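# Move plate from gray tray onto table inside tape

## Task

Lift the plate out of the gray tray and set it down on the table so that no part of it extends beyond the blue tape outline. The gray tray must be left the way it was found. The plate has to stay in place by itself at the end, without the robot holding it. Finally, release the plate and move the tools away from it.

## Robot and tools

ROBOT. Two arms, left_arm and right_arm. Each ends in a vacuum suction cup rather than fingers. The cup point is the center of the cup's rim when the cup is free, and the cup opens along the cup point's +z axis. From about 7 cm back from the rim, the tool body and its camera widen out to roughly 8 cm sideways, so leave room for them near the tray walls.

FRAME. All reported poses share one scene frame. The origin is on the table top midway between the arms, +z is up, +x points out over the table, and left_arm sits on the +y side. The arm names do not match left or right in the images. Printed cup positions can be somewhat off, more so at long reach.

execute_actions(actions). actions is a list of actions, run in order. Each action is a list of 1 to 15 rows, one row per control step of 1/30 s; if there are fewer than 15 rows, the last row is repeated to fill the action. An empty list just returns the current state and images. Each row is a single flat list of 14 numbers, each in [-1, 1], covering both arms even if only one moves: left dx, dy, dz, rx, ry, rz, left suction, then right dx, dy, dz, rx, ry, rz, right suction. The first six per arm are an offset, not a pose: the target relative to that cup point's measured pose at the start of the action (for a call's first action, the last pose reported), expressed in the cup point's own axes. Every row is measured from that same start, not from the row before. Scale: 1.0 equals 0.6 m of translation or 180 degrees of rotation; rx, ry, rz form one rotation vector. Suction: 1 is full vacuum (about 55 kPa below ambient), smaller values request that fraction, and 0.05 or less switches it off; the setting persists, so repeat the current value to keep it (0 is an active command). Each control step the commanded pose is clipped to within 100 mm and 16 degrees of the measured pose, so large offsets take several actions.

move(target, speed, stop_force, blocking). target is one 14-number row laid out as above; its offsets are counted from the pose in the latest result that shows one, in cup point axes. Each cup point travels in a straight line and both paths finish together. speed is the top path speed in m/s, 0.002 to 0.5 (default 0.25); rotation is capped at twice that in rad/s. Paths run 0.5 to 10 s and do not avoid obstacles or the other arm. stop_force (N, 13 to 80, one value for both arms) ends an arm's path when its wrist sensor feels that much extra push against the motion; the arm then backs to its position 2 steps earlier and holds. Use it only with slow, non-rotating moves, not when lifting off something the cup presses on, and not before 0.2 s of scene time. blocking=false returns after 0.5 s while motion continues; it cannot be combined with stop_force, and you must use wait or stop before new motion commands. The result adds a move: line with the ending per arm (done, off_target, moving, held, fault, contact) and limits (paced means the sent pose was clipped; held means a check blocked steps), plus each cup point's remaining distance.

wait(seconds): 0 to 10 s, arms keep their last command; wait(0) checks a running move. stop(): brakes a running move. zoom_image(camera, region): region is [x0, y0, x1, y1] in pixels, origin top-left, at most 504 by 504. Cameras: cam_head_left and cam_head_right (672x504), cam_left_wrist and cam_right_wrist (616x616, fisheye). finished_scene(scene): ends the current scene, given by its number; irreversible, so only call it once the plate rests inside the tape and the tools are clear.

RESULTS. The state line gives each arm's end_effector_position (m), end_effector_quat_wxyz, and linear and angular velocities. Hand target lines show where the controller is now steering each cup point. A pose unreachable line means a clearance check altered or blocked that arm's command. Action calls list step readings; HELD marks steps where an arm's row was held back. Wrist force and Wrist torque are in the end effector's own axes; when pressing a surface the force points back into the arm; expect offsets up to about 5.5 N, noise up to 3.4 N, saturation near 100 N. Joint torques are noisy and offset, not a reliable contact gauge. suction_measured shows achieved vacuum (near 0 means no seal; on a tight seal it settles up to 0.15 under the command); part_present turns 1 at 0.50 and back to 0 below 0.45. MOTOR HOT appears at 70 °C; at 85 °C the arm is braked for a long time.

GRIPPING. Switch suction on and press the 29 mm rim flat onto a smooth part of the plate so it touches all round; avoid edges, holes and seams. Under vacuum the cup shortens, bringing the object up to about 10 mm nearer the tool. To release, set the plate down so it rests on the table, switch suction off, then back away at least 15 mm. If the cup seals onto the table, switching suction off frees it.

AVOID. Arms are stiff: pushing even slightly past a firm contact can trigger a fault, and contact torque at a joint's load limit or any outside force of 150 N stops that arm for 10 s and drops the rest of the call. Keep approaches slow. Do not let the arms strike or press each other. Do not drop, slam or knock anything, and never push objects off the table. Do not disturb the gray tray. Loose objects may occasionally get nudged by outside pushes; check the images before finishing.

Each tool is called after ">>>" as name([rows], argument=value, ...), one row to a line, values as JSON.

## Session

>>> execute_actions(actions=[])

Scene clock: 0.00 s.
left_arm: end_effector_position=(+0.5506, +0.7641, +0.2288) suction_measured=0.00 part_present=0 end_effector_quat_wxyz=(+0.001, -0.344, +0.939, -0.001) end_effector_velocity=(+0.000, +0.000, +0.000) end_effector_angular_velocity=(-0.000, -0.000, -0.001) | right_arm: end_effector_position=(+0.6180, -0.5881, +0.2282) suction_measured=0.00 part_present=0 end_effector_quat_wxyz=(+0.000, +0.194, +0.981, -0.001) end_effector_velocity=(-0.001, -0.001, -0.001) end_effector_angular_velocity=(-0.000, +0.003, -0.002)
Joint positions: left_arm=[-0.279 -1.557  2.143 -2.159 -1.571  2.337] | right_arm=[-0.279 -1.557  2.143 -2.157 -1.572 -2.898]
Joint velocities: left_arm=[ 0.    -0.    -0.001  0.    -0.     0.001] | right_arm=[-0.002  0.     0.002  0.001 -0.001  0.   ]
Joint torques (N m, as the arm reports them, + toward a larger angle): no reading
Motor temperatures (°C, as the motors report them): left_arm=[27 27 26 29 33 30] | right_arm=[25 26 26 34 29 29]
Wrist force (N, on the end effector, along its own x y z axes, offset not removed): no reading
Wrist torque (N m, same axes, about the end effector's origin, offset not removed): no reading
Hand target (left_arm): +0.551, +0.764, +0.229; +0.001, -0.344, +0.939, -0.001
Hand target (right_arm): +0.618, -0.588, +0.228; +0.000, +0.194, +0.981, -0.001
camera_calibration (this result's frames):
cam_left_wrist: T_world_to_cam=[[0.658611, -0.750689, -0.0519466, 0.236741], [-0.705879, -0.640263, 0.302981, 0.818663], [-0.260704, -0.162879, -0.95158, 0.583563], [0, 0, 0, 1]] pos_world=[0.574095, 0.796929, 0.319564]
cam_right_wrist: T_world_to_cam=[[-0.358503, -0.93248, -0.0442355, -0.306567], [-0.880157, 0.321834, 0.348922, 0.66705], [-0.311127, 0.164024, -0.936107, 0.599287], [0, 0, 0, 1]] pos_world=[0.663658, -0.598844, 0.314687]

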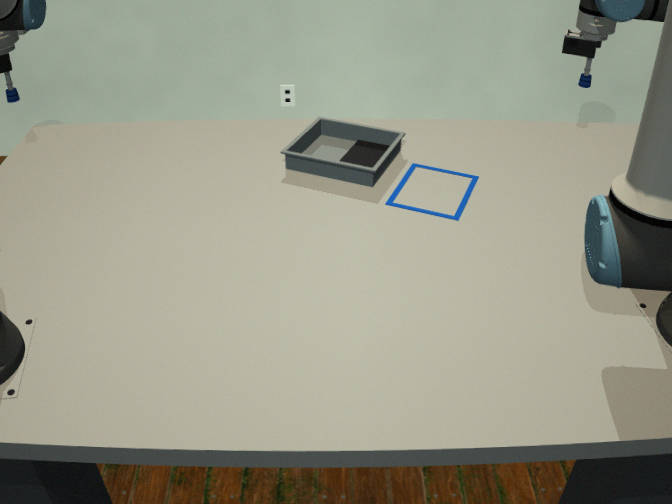

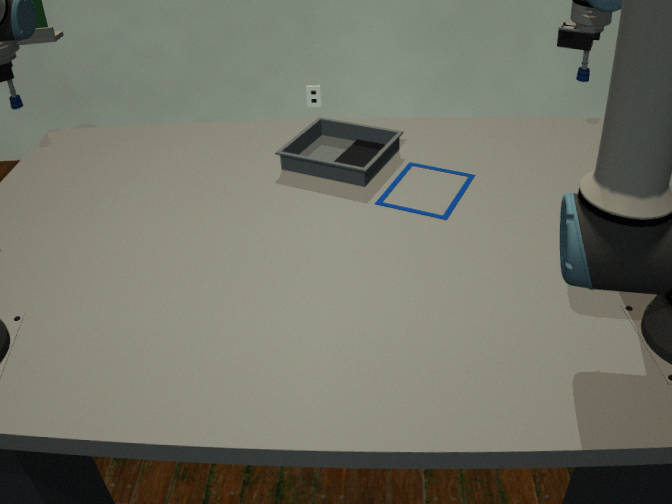

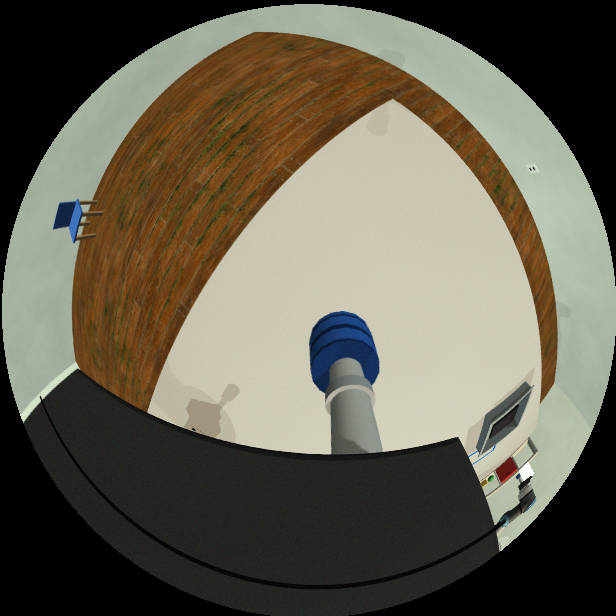

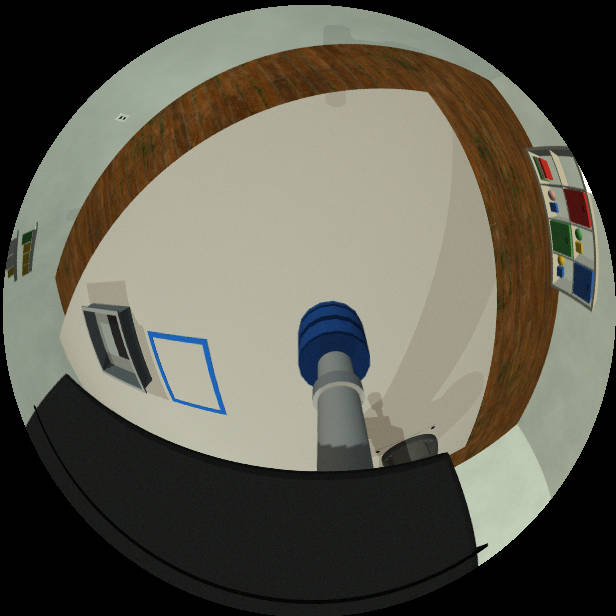

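>>> move(target=[0,0,0,0,0,0,0,0.347,0.808,0.13,0,0,0,0], speed=0.4)

Scene clock: 4.40 s.
left_arm: end_effector_position=(+0.5506, +0.7641, +0.2288) suction_measured=0.00 part_present=0 end_effector_quat_wxyz=(+0.001, -0.344, +0.939, -0.001) end_effector_velocity=(+0.001, -0.000, +0.001) end_effector_angular_velocity=(-0.000, -0.001, -0.001) | right_arm: end_effector_position=(+0.6094, -0.0607, +0.1504) suction_measured=0.00 part_present=0 end_effector_quat_wxyz=(+0.001, +0.194, +0.981, -0.001) end_effector_velocity=(+0.001, +0.002, +0.000) end_effector_angular_velocity=(+0.000, -0.002, +0.000)
Joint positions: left_arm=[-0.279 -1.557  2.143 -2.159 -1.571  2.337] | right_arm=[ 0.448 -1.123  1.746 -2.194 -1.572 -2.171]
Joint velocities: left_arm=[-0.001 -0.    -0.001  0.001  0.     0.001] | right_arm=[ 0.002  0.002 -0.003 -0.    -0.001  0.001]
Joint torques (N m, as the arm reports them, + toward a larger angle): left_arm=[  0.37 -35.41 -36.35  -3.39  -0.48  -0.26] | right_arm=[ 25.23 -69.4  -42.78  -1.01  -3.42   0.98]
Motor temperatures (°C, as the motors report them): left_arm=[27 27 26 29 33 30] | right_arm=[25 26 26 34 29 29]
Wrist force (N, on the end effector, along its own x y z axes, offset not removed): left_arm=[-3.5 -1.4 -1.3] | right_arm=[0.0 -0.9 -5.2]
Wrist torque (N m, same axes, about the end effector's origin, offset not removed): left_arm=[-0.46 0.38 -0.06] | right_arm=[-0.09 0.14 -0.04]
Hand target (left_arm): +0.551, +0.764, +0.229; +0.001, -0.344, +0.939, -0.001
Hand target (right_arm): +0.609, -0.061, +0.150; +0.001, +0.194, +0.981, -0.001
Off the commanded pose (left_arm): 0.000 m, 0 deg.
Off the commanded pose (right_arm): 0.001 m, 0 deg.
move: done
camera_calibration (this result's frames):
cam_left_wrist: T_world_to_cam=[[0.658611, -0.750689, -0.0519466, 0.236741], [-0.705879, -0.640263, 0.302981, 0.818664], [-0.260704, -0.162879, -0.95158, 0.583563], [0, 0, 0, 1]] pos_world=[0.574095, 0.796929, 0.319564]
cam_right_wrist: T_world_to_cam=[[-0.358463, -0.932466, -0.0448453, 0.178825], [-0.880551, 0.32177, 0.347986, 0.517263], [-0.310055, 0.164229, -0.936426, 0.436675], [0, 0, 0, 1]] pos_world=[0.654972, -0.071406, 0.236933]

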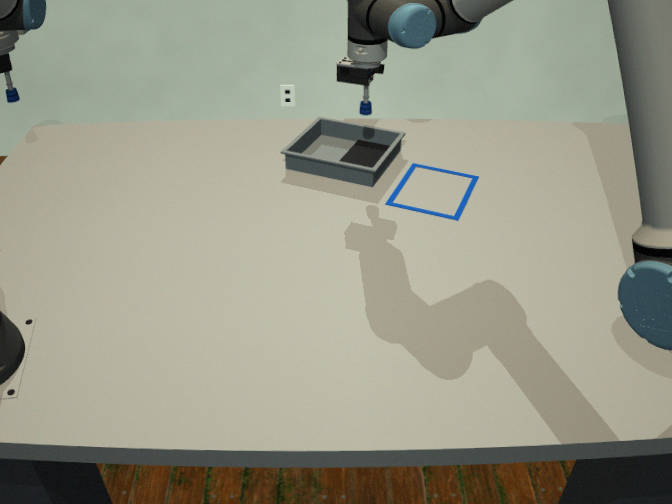

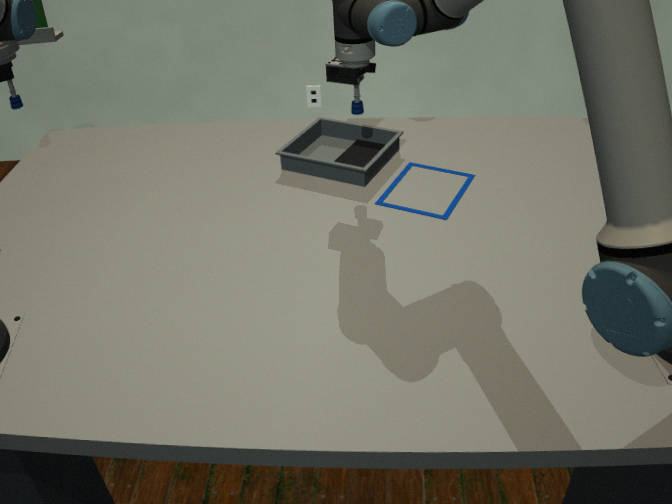

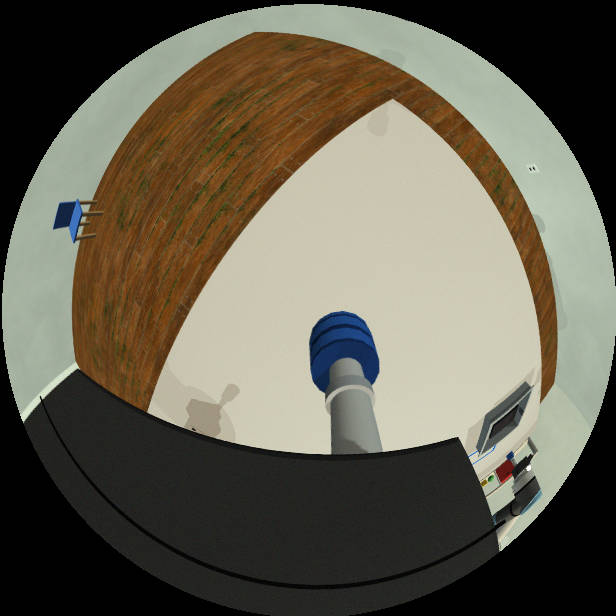

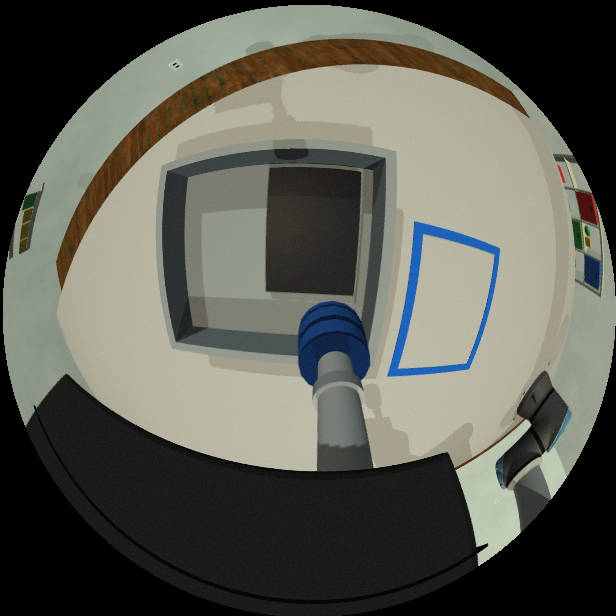

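>>> move(target=[0,0,0,0,0,0,0,-0.084,0.013,0.1,0,0,0,0], speed=0.2)

>>> move(target=[0,0,0,0,0,0,0,0,0,0.105,0,0,0,0], speed=0.15)

>>> move(target=[0,0,0,0,0,0,0,0,0,0.05,0,0,0,1], speed=0.012, stop_force=13)

Scene clock: 9.93 s.
left_arm: end_effector_position=(+0.5506, +0.7641, +0.2288) suction_measured=0.00 part_present=0 end_effector_quat_wxyz=(+0.001, -0.344, +0.939, -0.001) end_effector_velocity=(+0.001, -0.000, +0.001) end_effector_angular_velocity=(-0.000, -0.001, -0.000) | right_arm: end_effector_position=(+0.6590, -0.0725, +0.0906) suction_measured=0.00 part_present=0 end_effector_quat_wxyz=(+0.001, +0.194, +0.981, -0.001) end_effector_velocity=(+0.001, +0.001, -0.001) end_effector_angular_velocity=(-0.001, -0.002, +0.001)
Joint positions: left_arm=[-0.279 -1.557  2.143 -2.159 -1.571  2.337] | right_arm=[ 0.406 -1.025  1.717 -2.263 -1.573 -2.213]
Joint velocities: left_arm=[-0.     0.    -0.001 -0.     0.    -0.   ] | right_arm=[ 0.001  0.002 -0.002 -0.001 -0.002 -0.   ]
Joint torques (N m, as the arm reports them, + toward a larger angle): left_arm=[  1.67 -36.63 -36.5   -2.87  -0.45  -0.32] | right_arm=[-16.24 -74.11 -41.26  -5.87  -1.41  -2.17]
Motor temperatures (°C, as the motors report them): left_arm=[27 27 26 29 33 30] | right_arm=[25 26 26 34 29 29]
Wrist force (N, on the end effector, along its own x y z axes, offset not removed): left_arm=[-0.2 -2.3 -1.6] | right_arm=[3.6 -2.3 -5.7]
Wrist torque (N m, same axes, about the end effector's origin, offset not removed): left_arm=[-0.35 0.05 0.24] | right_arm=[-0.39 -0.41 -0.13]
Hand target (left_arm): +0.551, +0.764, +0.229; +0.001, -0.344, +0.939, -0.001
Hand target (right_arm): +0.659, -0.073, +0.090; +0.001, +0.194, +0.981, -0.001
Off the commanded pose (left_arm): 0.000 m, 0 deg.
Off the commanded pose (right_arm): 0.000 m, 0 deg.
move: done
camera_calibration (this result's frames):
cam_left_wrist: T_world_to_cam=[[0.658611, -0.750689, -0.0519466, 0.236741], [-0.705879, -0.640263, 0.302981, 0.818663], [-0.260704, -0.162879, -0.95158, 0.583563], [0, 0, 0, 1]] pos_world=[0.574095, 0.796929, 0.319564]
cam_right_wrist: T_world_to_cam=[[-0.35845, -0.932475, -0.0447699, 0.182838], [-0.88055, 0.321783, 0.347977, 0.585538], [-0.310074, 0.164154, -0.936433, 0.397933], [0, 0, 0, 1]] pos_world=[0.704522, -0.0832469, 0.177069]

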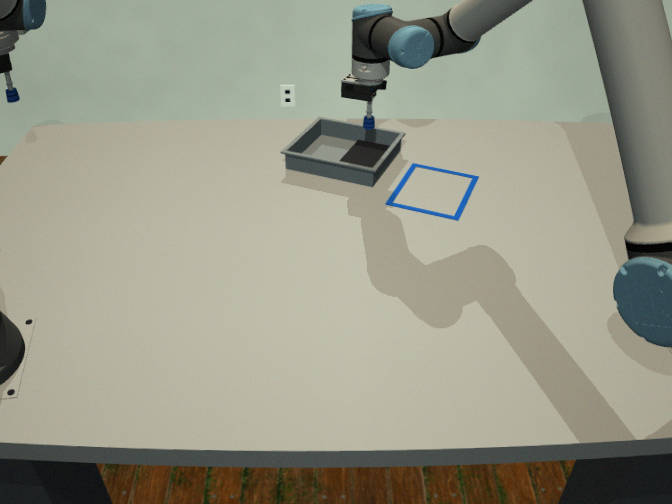

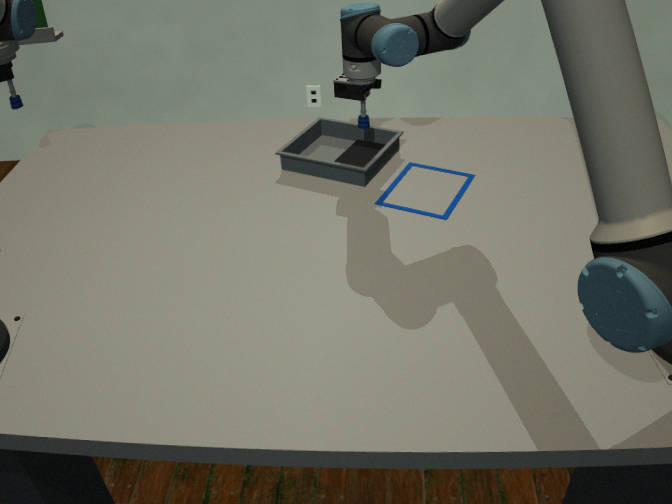

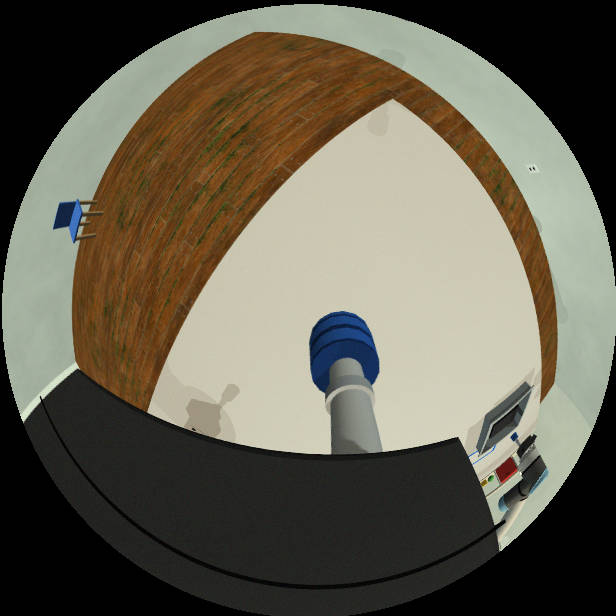

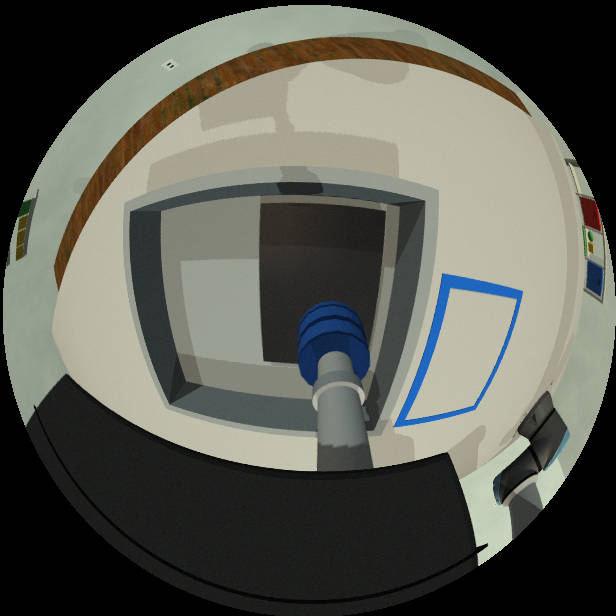

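Scene clock: 10.83 s.
left_arm: end_effector_position=(+0.5506, +0.7641, +0.2288) suction_measured=0.00 part_present=0 end_effector_quat_wxyz=(+0.001, -0.344, +0.939, -0.001) end_effector_velocity=(-0.000, +0.000, -0.000) end_effector_angular_velocity=(+0.000, +0.000, -0.000) | right_arm: end_effector_position=(+0.6591, -0.0725, +0.0277) suction_measured=0.00 part_present=0 end_effector_quat_wxyz=(+0.001, +0.194, +0.981, -0.001) end_effector_velocity=(+0.001, +0.000, -0.001) end_effector_angular_velocity=(-0.000, -0.001, +0.000)
Joint positions: left_arm=[-0.279 -1.557  2.143 -2.159 -1.571  2.337] | right_arm=[ 0.406 -0.955  1.74  -2.356 -1.573 -2.213]
Joint velocities: left_arm=[ 0.  0.  0.  0. -0.  0.] | right_arm=[ 0.     0.002 -0.001 -0.001 -0.     0.   ]
Joint torques (N m, as the arm reports them, + toward a larger angle): left_arm=[  0.81 -34.76 -36.13  -3.34  -0.59   0.14] | right_arm=[ -7.25 -74.41 -21.5   -5.94  -1.64   0.67]
Motor temperatures (°C, as the motors report them): left_arm=[27 27 26 29 33 30] | right_arm=[25 26 26 34 29 29]
Wrist force (N, on the end effector, along its own x y z axes, offset not removed): left_arm=[-0.6 -4.4 -4.5] | right_arm=[-3.8 -4.4 0.8]
Wrist torque (N m, same axes, about the end effector's origin, offset not removed): left_arm=[-0.82 0.01 -0.14] | right_arm=[-0.62 0.62 0.03]
Hand target (left_arm): +0.551, +0.764, +0.229; +0.001, -0.344, +0.939, -0.001
Hand target (right_arm): +0.659, -0.072, +0.028; +0.001, +0.194, +0.981, -0.001
Off the commanded pose (left_arm): 0.000 m, 0 deg.
Off the commanded pose (right_arm): 0.000 m, 0 deg.
move: done
camera_calibration (this result's frames):
cam_left_wrist: T_world_to_cam=[[0.658611, -0.750689, -0.0519468, 0.236741], [-0.705879, -0.640263, 0.302981, 0.818663], [-0.260704, -0.162879, -0.95158, 0.583563], [0, 0, 0, 1]] pos_world=[0.574095, 0.796929, 0.319564]
cam_right_wrist: T_world_to_cam=[[-0.358446, -0.932476, -0.0447809, 0.180064], [-0.880555, 0.321777, 0.347969, 0.607512], [-0.310063, 0.16416, -0.936436, 0.339071], [0, 0, 0, 1]] pos_world=[0.704624, -0.08324, 0.114186]

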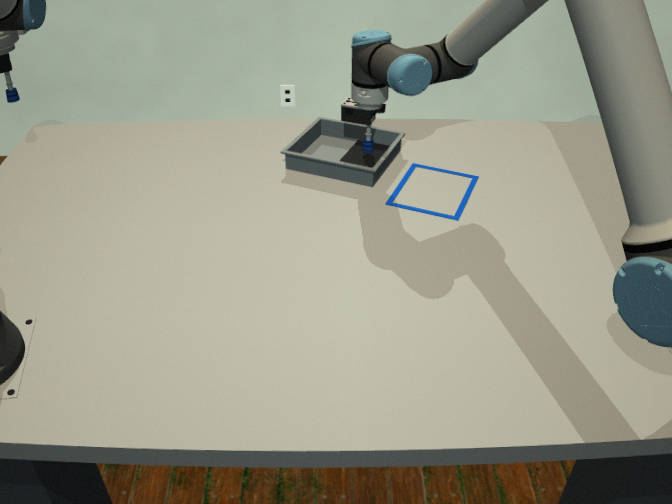

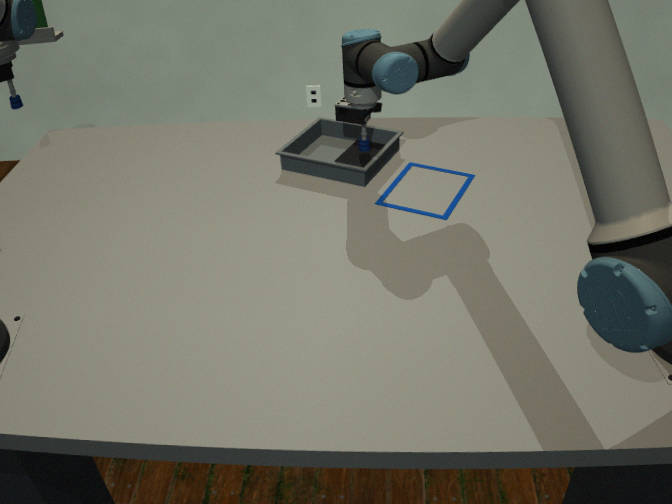

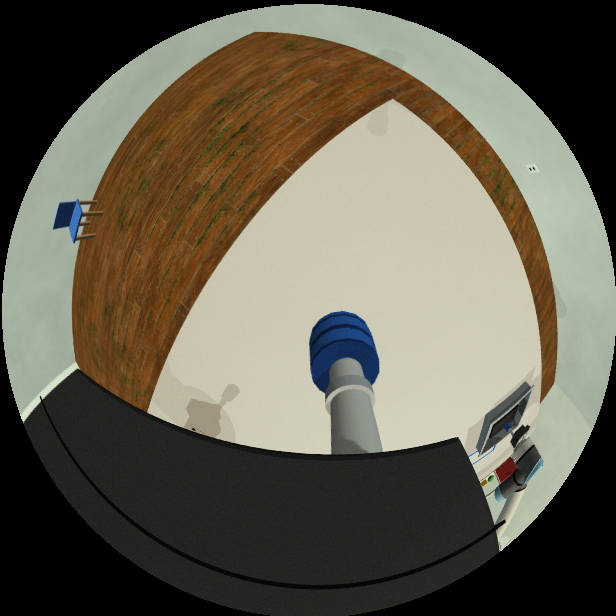

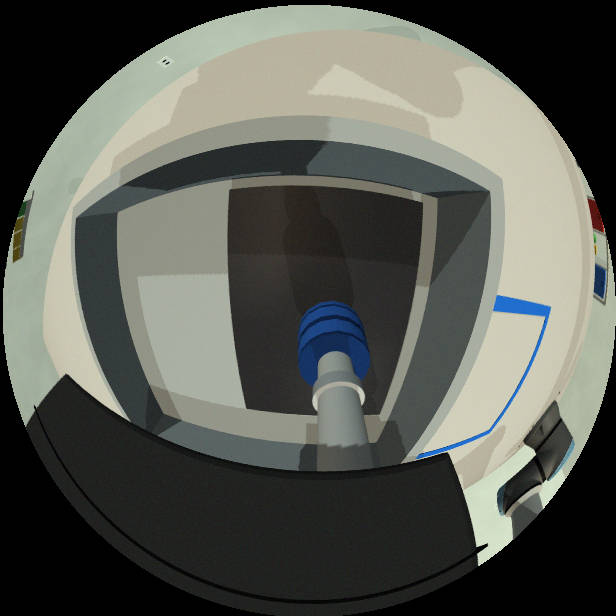

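Scene clock: 13.13 s.
left_arm: end_effector_position=(+0.5506, +0.7641, +0.2288) suction_measured=0.00 part_present=0 end_effector_quat_wxyz=(+0.001, -0.344, +0.939, -0.001) end_effector_velocity=(+0.001, -0.000, +0.001) end_effector_angular_velocity=(-0.000, -0.001, -0.001) | right_arm: end_effector_position=(+0.6592, -0.0724, +0.0048) suction_measured=1.00 part_present=1 end_effector_quat_wxyz=(+0.001, +0.194, +0.981, -0.000) end_effector_velocity=(-0.002, -0.000, +0.000) end_effector_angular_velocity=(-0.002, +0.004, +0.001)
Joint positions: left_arm=[-0.279 -1.557  2.143 -2.159 -1.571  2.337] | right_arm=[ 0.406 -0.928  1.746 -2.389 -1.573 -2.213]
Joint velocities: left_arm=[ 0.     0.    -0.001  0.    -0.     0.001] | right_arm=[ 0.001 -0.002  0.002  0.004  0.    -0.   ]
Joint torques (N m, as the arm reports them, + toward a larger angle): left_arm=[ -1.08 -36.35 -35.72  -3.06  -0.32   0.2 ] | right_arm=[-12.51 -68.48 -13.35   2.27  -1.76   0.04]
Motor temperatures (°C, as the motors report them): left_arm=[27 27 26 29 33 30] | right_arm=[25 26 26 34 29 29]
Wrist force (N, on the end effector, along its own x y z axes, offset not removed): left_arm=[-2.0 -1.2 -0.9] | right_arm=[2.7 -2.3 -29.2]
Wrist torque (N m, same axes, about the end effector's origin, offset not removed): left_arm=[-0.26 0.24 0.03] | right_arm=[-0.11 -0.28 -0.01]
Hand target (left_arm): +0.551, +0.764, +0.229; +0.001, -0.344, +0.939, -0.001
Hand target (right_arm): +0.659, -0.072, +0.005; +0.001, +0.194, +0.981, -0.001
Off the commanded pose (left_arm): 0.000 m, 0 deg.
Off the commanded pose (right_arm): 0.007 m, 0 deg.
move: contact (right_arm)
camera_calibration (this result's frames):
cam_left_wrist: T_world_to_cam=[[0.658611, -0.750689, -0.0519468, 0.236741], [-0.705879, -0.640263, 0.302981, 0.818663], [-0.260704, -0.162879, -0.95158, 0.583563], [0, 0, 0, 1]] pos_world=[0.574095, 0.796929, 0.319564]
cam_right_wrist: T_world_to_cam=[[-0.358427, -0.932465, -0.0451615, 0.179178], [-0.8807, 0.32169, 0.347683, 0.615673], [-0.309674, 0.164393, -0.936524, 0.317448], [0, 0, 0, 1]] pos_world=[0.70475, -0.0831647, 0.0913311]

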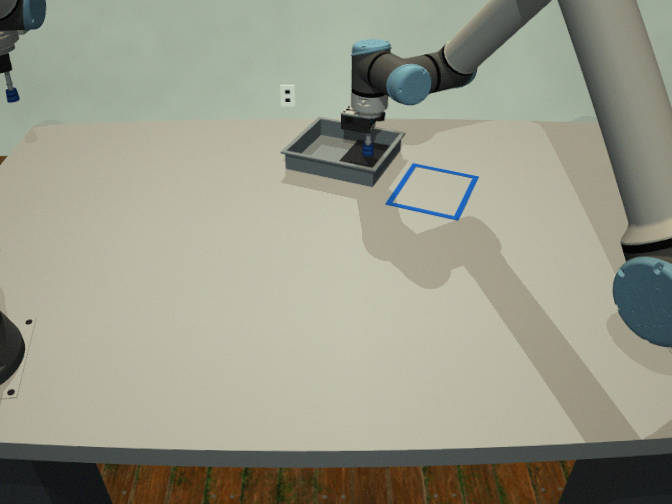

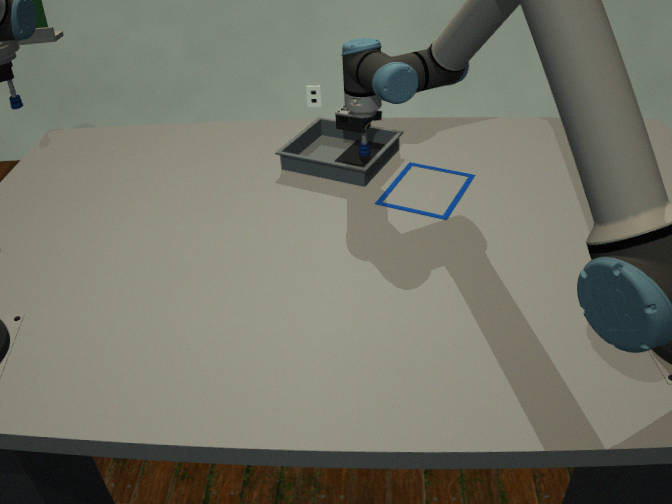

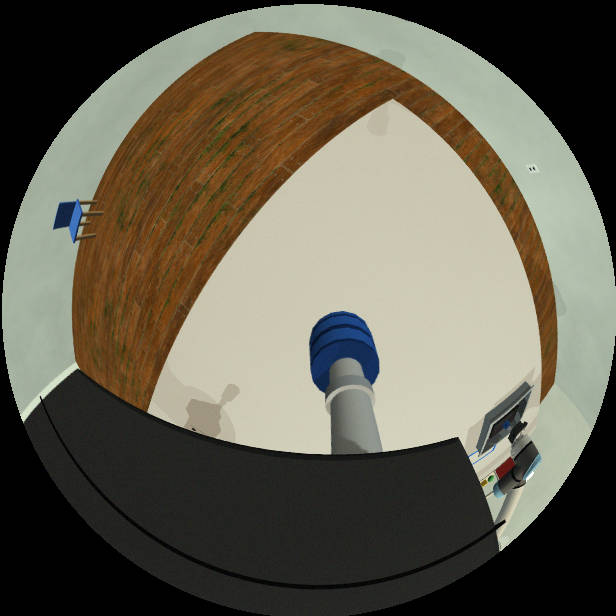

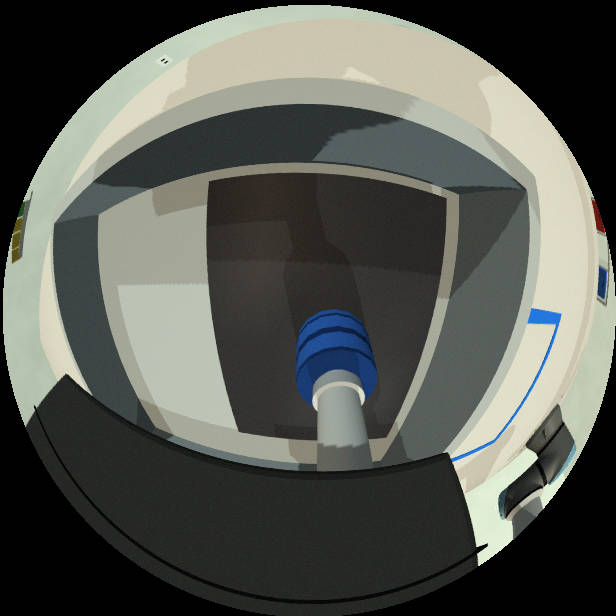

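>>> move(target=[0,0,0,0,0,0,0,0,0,-0.14,0,0,0,1], speed=0.12)

>>> move(target=[0,0,0,0,0,0,0,0.132,-0.342,0,0,0,0,1])

>>> move(target=[0,0,0,0,0,0,0,0,0,0.128,0,0,0,1], speed=0.12)

Scene clock: 20.47 s.
left_arm: end_effector_position=(+0.5506, +0.7641, +0.2288) suction_measured=0.00 part_present=0 end_effector_quat_wxyz=(+0.001, -0.344, +0.939, -0.001) end_effector_velocity=(+0.000, -0.000, +0.000) end_effector_angular_velocity=(+0.000, -0.001, +0.000) | right_arm: end_effector_position=(+0.6591, -0.0725, +0.0887) suction_measured=0.99 part_present=1 end_effector_quat_wxyz=(+0.001, +0.194, +0.981, -0.000) end_effector_velocity=(+0.001, -0.000, +0.002) end_effector_angular_velocity=(+0.001, -0.000, -0.002)
Joint positions: left_arm=[-0.279 -1.557  2.143 -2.159 -1.571  2.337] | right_arm=[ 0.406 -1.023  1.718 -2.266 -1.573 -2.213]
Joint velocities: left_arm=[-0.     0.    -0.001  0.     0.    -0.   ] | right_arm=[-0.001 -0.002 -0.002  0.003  0.001  0.001]
Joint torques (N m, as the arm reports them, + toward a larger angle): left_arm=[ -0.63 -35.15 -35.76  -3.08  -0.55  -0.07] | right_arm=[ -1.95 -91.82 -42.13  -0.99  -1.4   -0.02]
Motor temperatures (°C, as the motors report them): left_arm=[27 27 26 29 33 30] | right_arm=[25 26 26 34 29 29]
Wrist force (N, on the end effector, along its own x y z axes, offset not removed): left_arm=[-4.4 -2.4 0.2] | right_arm=[-2.2 -1.5 0.8]
Wrist torque (N m, same axes, about the end effector's origin, offset not removed): left_arm=[-0.52 0.53 0.01] | right_arm=[-0.28 0.35 -0.10]
Hand target (left_arm): +0.551, +0.764, +0.229; +0.001, -0.344, +0.939, -0.001
Hand target (right_arm): +0.659, -0.072, +0.089; +0.001, +0.194, +0.981, -0.000
Off the commanded pose (left_arm): 0.000 m, 0 deg.
Off the commanded pose (right_arm): 0.000 m, 0 deg.
move: done
camera_calibration (this result's frames):
cam_left_wrist: T_world_to_cam=[[0.658611, -0.750689, -0.0519467, 0.236741], [-0.705879, -0.640263, 0.302981, 0.818663], [-0.260704, -0.162879, -0.95158, 0.583563], [0, 0, 0, 1]] pos_world=[0.574095, 0.796929, 0.319564]
cam_right_wrist: T_world_to_cam=[[-0.358469, -0.932449, -0.0451536, 0.182868], [-0.880682, 0.321731, 0.347689, 0.586413], [-0.309675, 0.164402, -0.936522, 0.395958], [0, 0, 0, 1]] pos_world=[0.704614, -0.083248, 0.175191]

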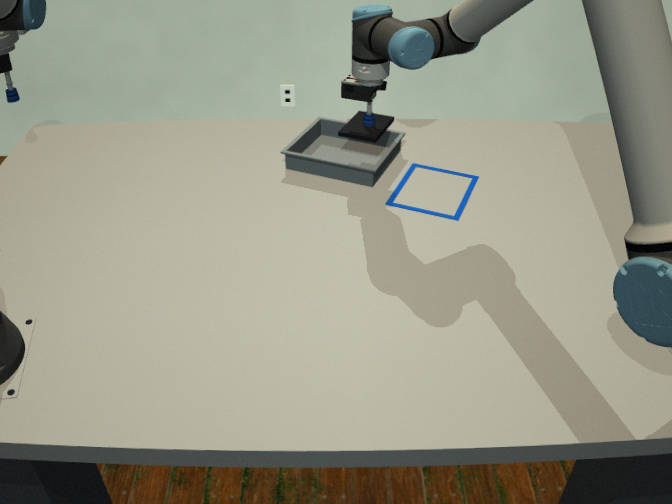

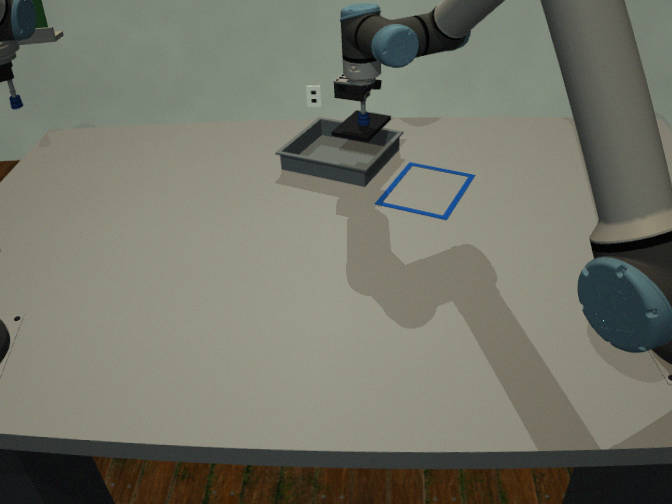

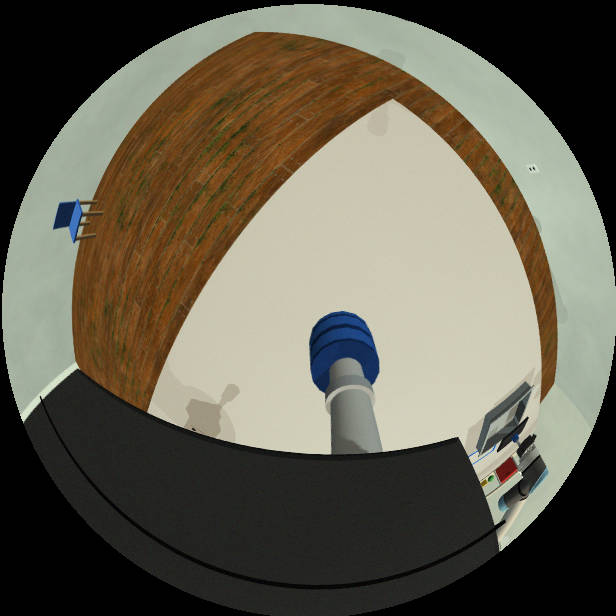

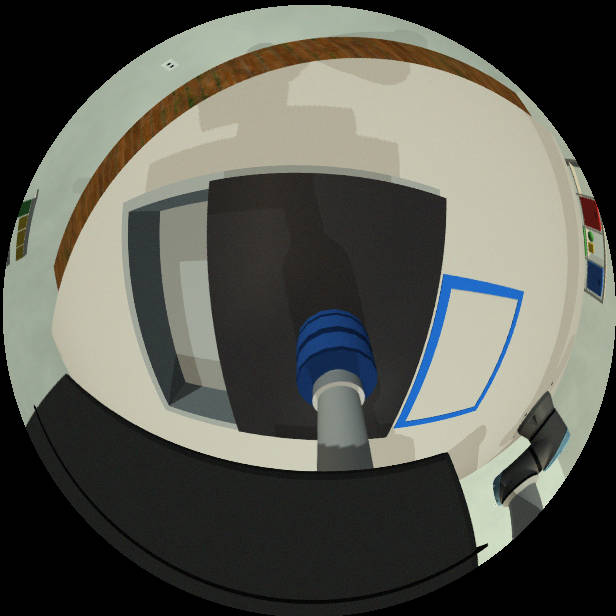

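Scene clock: 21.90 s.
left_arm: end_effector_position=(+0.5506, +0.7641, +0.2288) suction_measured=0.00 part_present=0 end_effector_quat_wxyz=(+0.001, -0.344, +0.939, -0.001) end_effector_velocity=(+0.000, +0.000, +0.000) end_effector_angular_velocity=(-0.000, -0.001, +0.001) | right_arm: end_effector_position=(+0.5081, -0.2323, +0.0883) suction_measured=1.00 part_present=1 end_effector_quat_wxyz=(+0.001, +0.194, +0.981, -0.001) end_effector_velocity=(-0.001, -0.002, -0.000) end_effector_angular_velocity=(-0.000, +0.000, -0.000)
Joint positions: left_arm=[-0.279 -1.557  2.143 -2.159 -1.571  2.337] | right_arm=[ 0.316 -1.303  2.166 -2.434 -1.573 -2.303]
Joint velocities: left_arm=[ 0.001 -0.    -0.001  0.    -0.    -0.   ] | right_arm=[-0.002 -0.002  0.004 -0.001  0.    -0.002]
Joint torques (N m, as the arm reports them, + toward a larger angle): left_arm=[ -1.23 -36.26 -36.68  -3.06  -0.48   0.3 ] | right_arm=[-18.82 -65.89 -20.55  -6.24   3.    -1.87]
Motor temperatures (°C, as the motors report them): left_arm=[27 27 26 29 33 30] | right_arm=[25 26 26 34 29 29]
Wrist force (N, on the end effector, along its own x y z axes, offset not removed): left_arm=[-1.1 -2.4 -1.3] | right_arm=[-2.8 -3.1 3.9]
Wrist torque (N m, same axes, about the end effector's origin, offset not removed): left_arm=[-0.47 -0.01 0.08] | right_arm=[-0.43 0.40 -0.16]
Hand target (left_arm): +0.551, +0.764, +0.229; +0.001, -0.344, +0.939, -0.001
Hand target (right_arm): +0.508, -0.232, +0.088; +0.001, +0.194, +0.981, -0.001
Off the commanded pose (left_arm): 0.000 m, 0 deg.
Off the commanded pose (right_arm): 0.000 m, 0 deg.
move: done
camera_calibration (this result's frames):
cam_right_wrist: T_world_to_cam=[[-0.35848, -0.932451, -0.0450252, -0.0202356], [-0.880646, 0.321772, 0.347743, 0.504987], [-0.309766, 0.16431, -0.936508, 0.375179], [0, 0, 0, 1]] pos_world=[0.553678, -0.243005, 0.174841]

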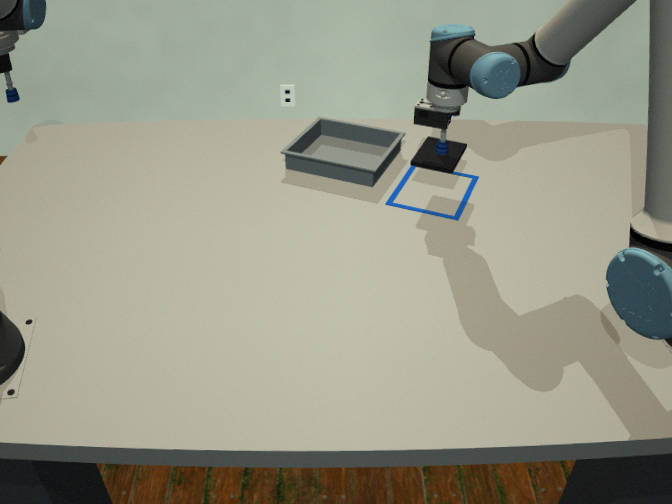

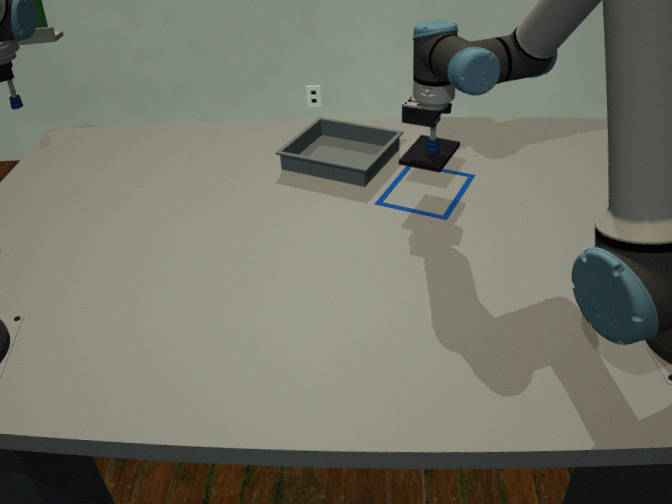

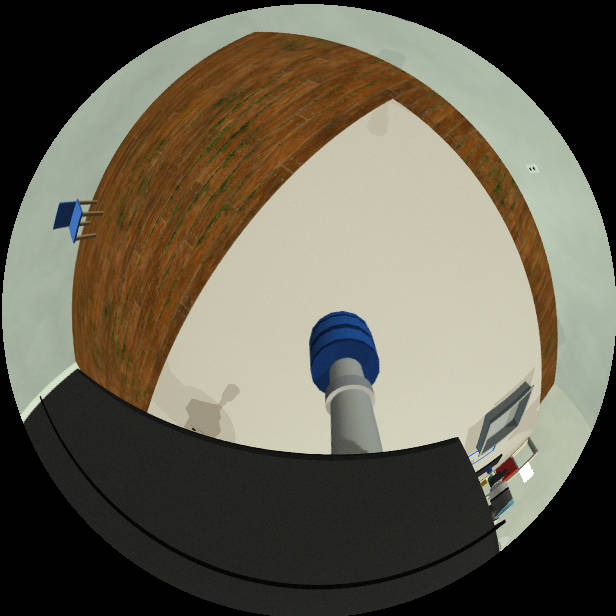

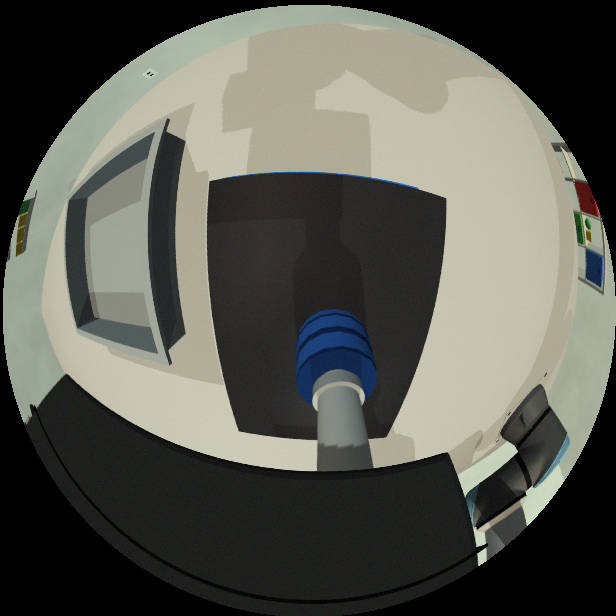

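Scene clock: 23.00 s.
left_arm: end_effector_position=(+0.5506, +0.7641, +0.2288) suction_measured=0.00 part_present=0 end_effector_quat_wxyz=(+0.001, -0.344, +0.939, -0.001) end_effector_velocity=(-0.000, +0.000, -0.000) end_effector_angular_velocity=(+0.000, +0.001, -0.000) | right_arm: end_effector_position=(+0.5083, -0.2323, +0.0116) suction_measured=0.98 part_present=1 end_effector_quat_wxyz=(+0.001, +0.194, +0.981, -0.001) end_effector_velocity=(+0.000, -0.001, -0.002) end_effector_angular_velocity=(-0.001, +0.000, -0.002)
Joint positions: left_arm=[-0.279 -1.557  2.143 -2.159 -1.571  2.337] | right_arm=[ 0.315 -1.18   2.198 -2.59  -1.573 -2.303]
Joint velocities: left_arm=[ 0.     0.     0.001 -0.    -0.     0.   ] | right_arm=[-0.001  0.002  0.001 -0.003 -0.001  0.001]
Joint torques (N m, as the arm reports them, + toward a larger angle): left_arm=[ -2.39 -35.72 -36.92  -2.81  -0.38   0.01] | right_arm=[  0.83 -54.06 -15.02  -6.25   1.86   1.38]
Motor temperatures (°C, as the motors report them): left_arm=[27 27 26 29 33 30] | right_arm=[25 26 26 34 29 29]
Wrist force (N, on the end effector, along its own x y z axes, offset not removed): left_arm=[-2.9 2.3 -0.1] | right_arm=[-0.7 -1.5 -3.6]
Wrist torque (N m, same axes, about the end effector's origin, offset not removed): left_arm=[0.15 0.16 -0.10] | right_arm=[-0.36 0.19 -0.15]
Hand target (left_arm): +0.551, +0.764, +0.229; +0.001, -0.344, +0.939, -0.001
Hand target (right_arm): +0.508, -0.232, +0.011; +0.001, +0.194, +0.981, -0.001
Off the commanded pose (left_arm): 0.000 m, 0 deg.
Off the commanded pose (right_arm): 0.000 m, 0 deg.
move: done
camera_calibration (this result's frames):
cam_left_wrist: T_world_to_cam=[[0.658611, -0.750689, -0.0519466, 0.236741], [-0.705879, -0.640263, 0.302981, 0.818664], [-0.260704, -0.162879, -0.95158, 0.583563], [0, 0, 0, 1]] pos_world=[0.574095, 0.796929, 0.319564]
cam_right_wrist: T_world_to_cam=[[-0.358531, -0.932431, -0.045031, -0.0235921], [-0.880625, 0.321816, 0.347756, 0.531813], [-0.309767, 0.164337, -0.936503, 0.303384], [0, 0, 0, 1]] pos_world=[0.553847, -0.243001, 0.0981165]

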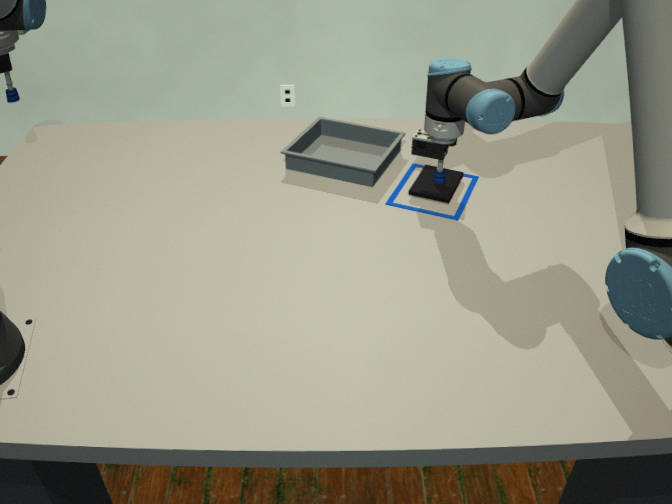

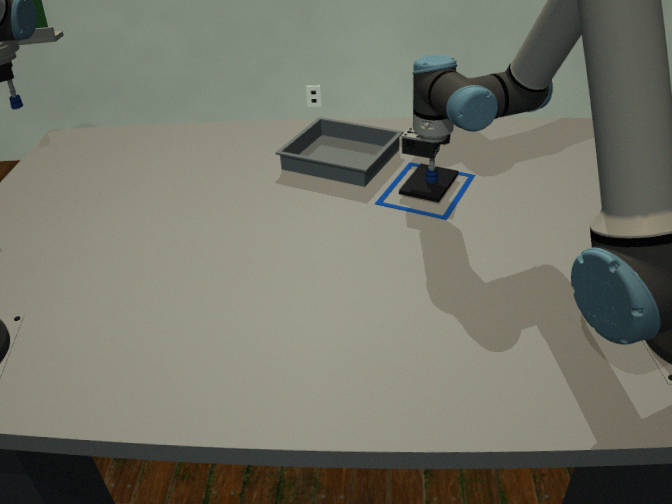

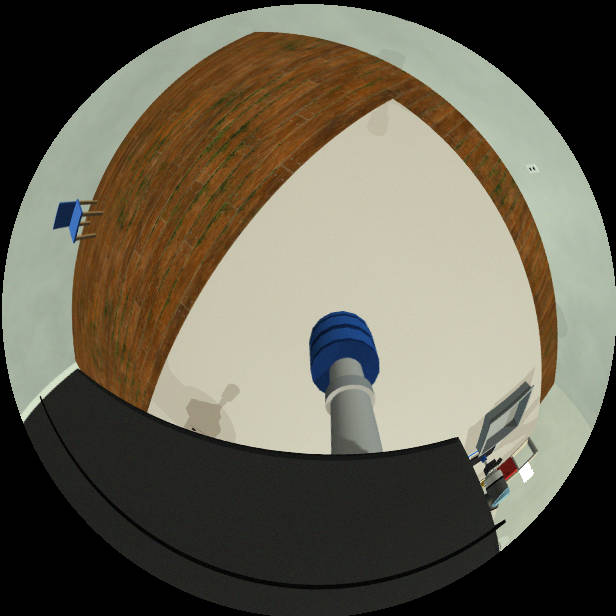

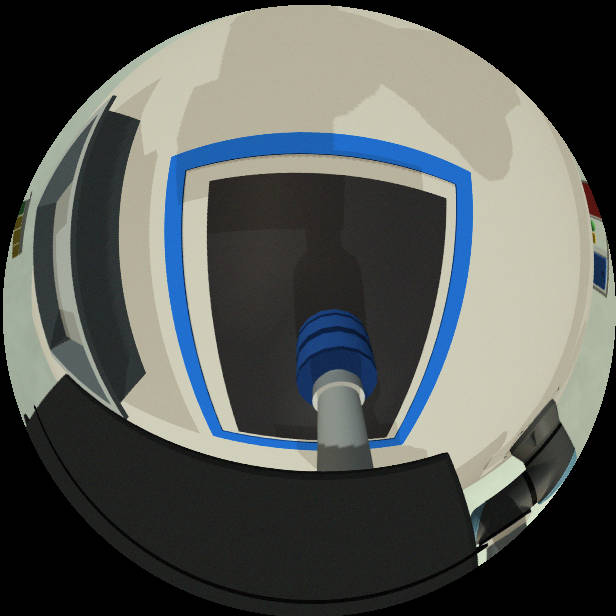

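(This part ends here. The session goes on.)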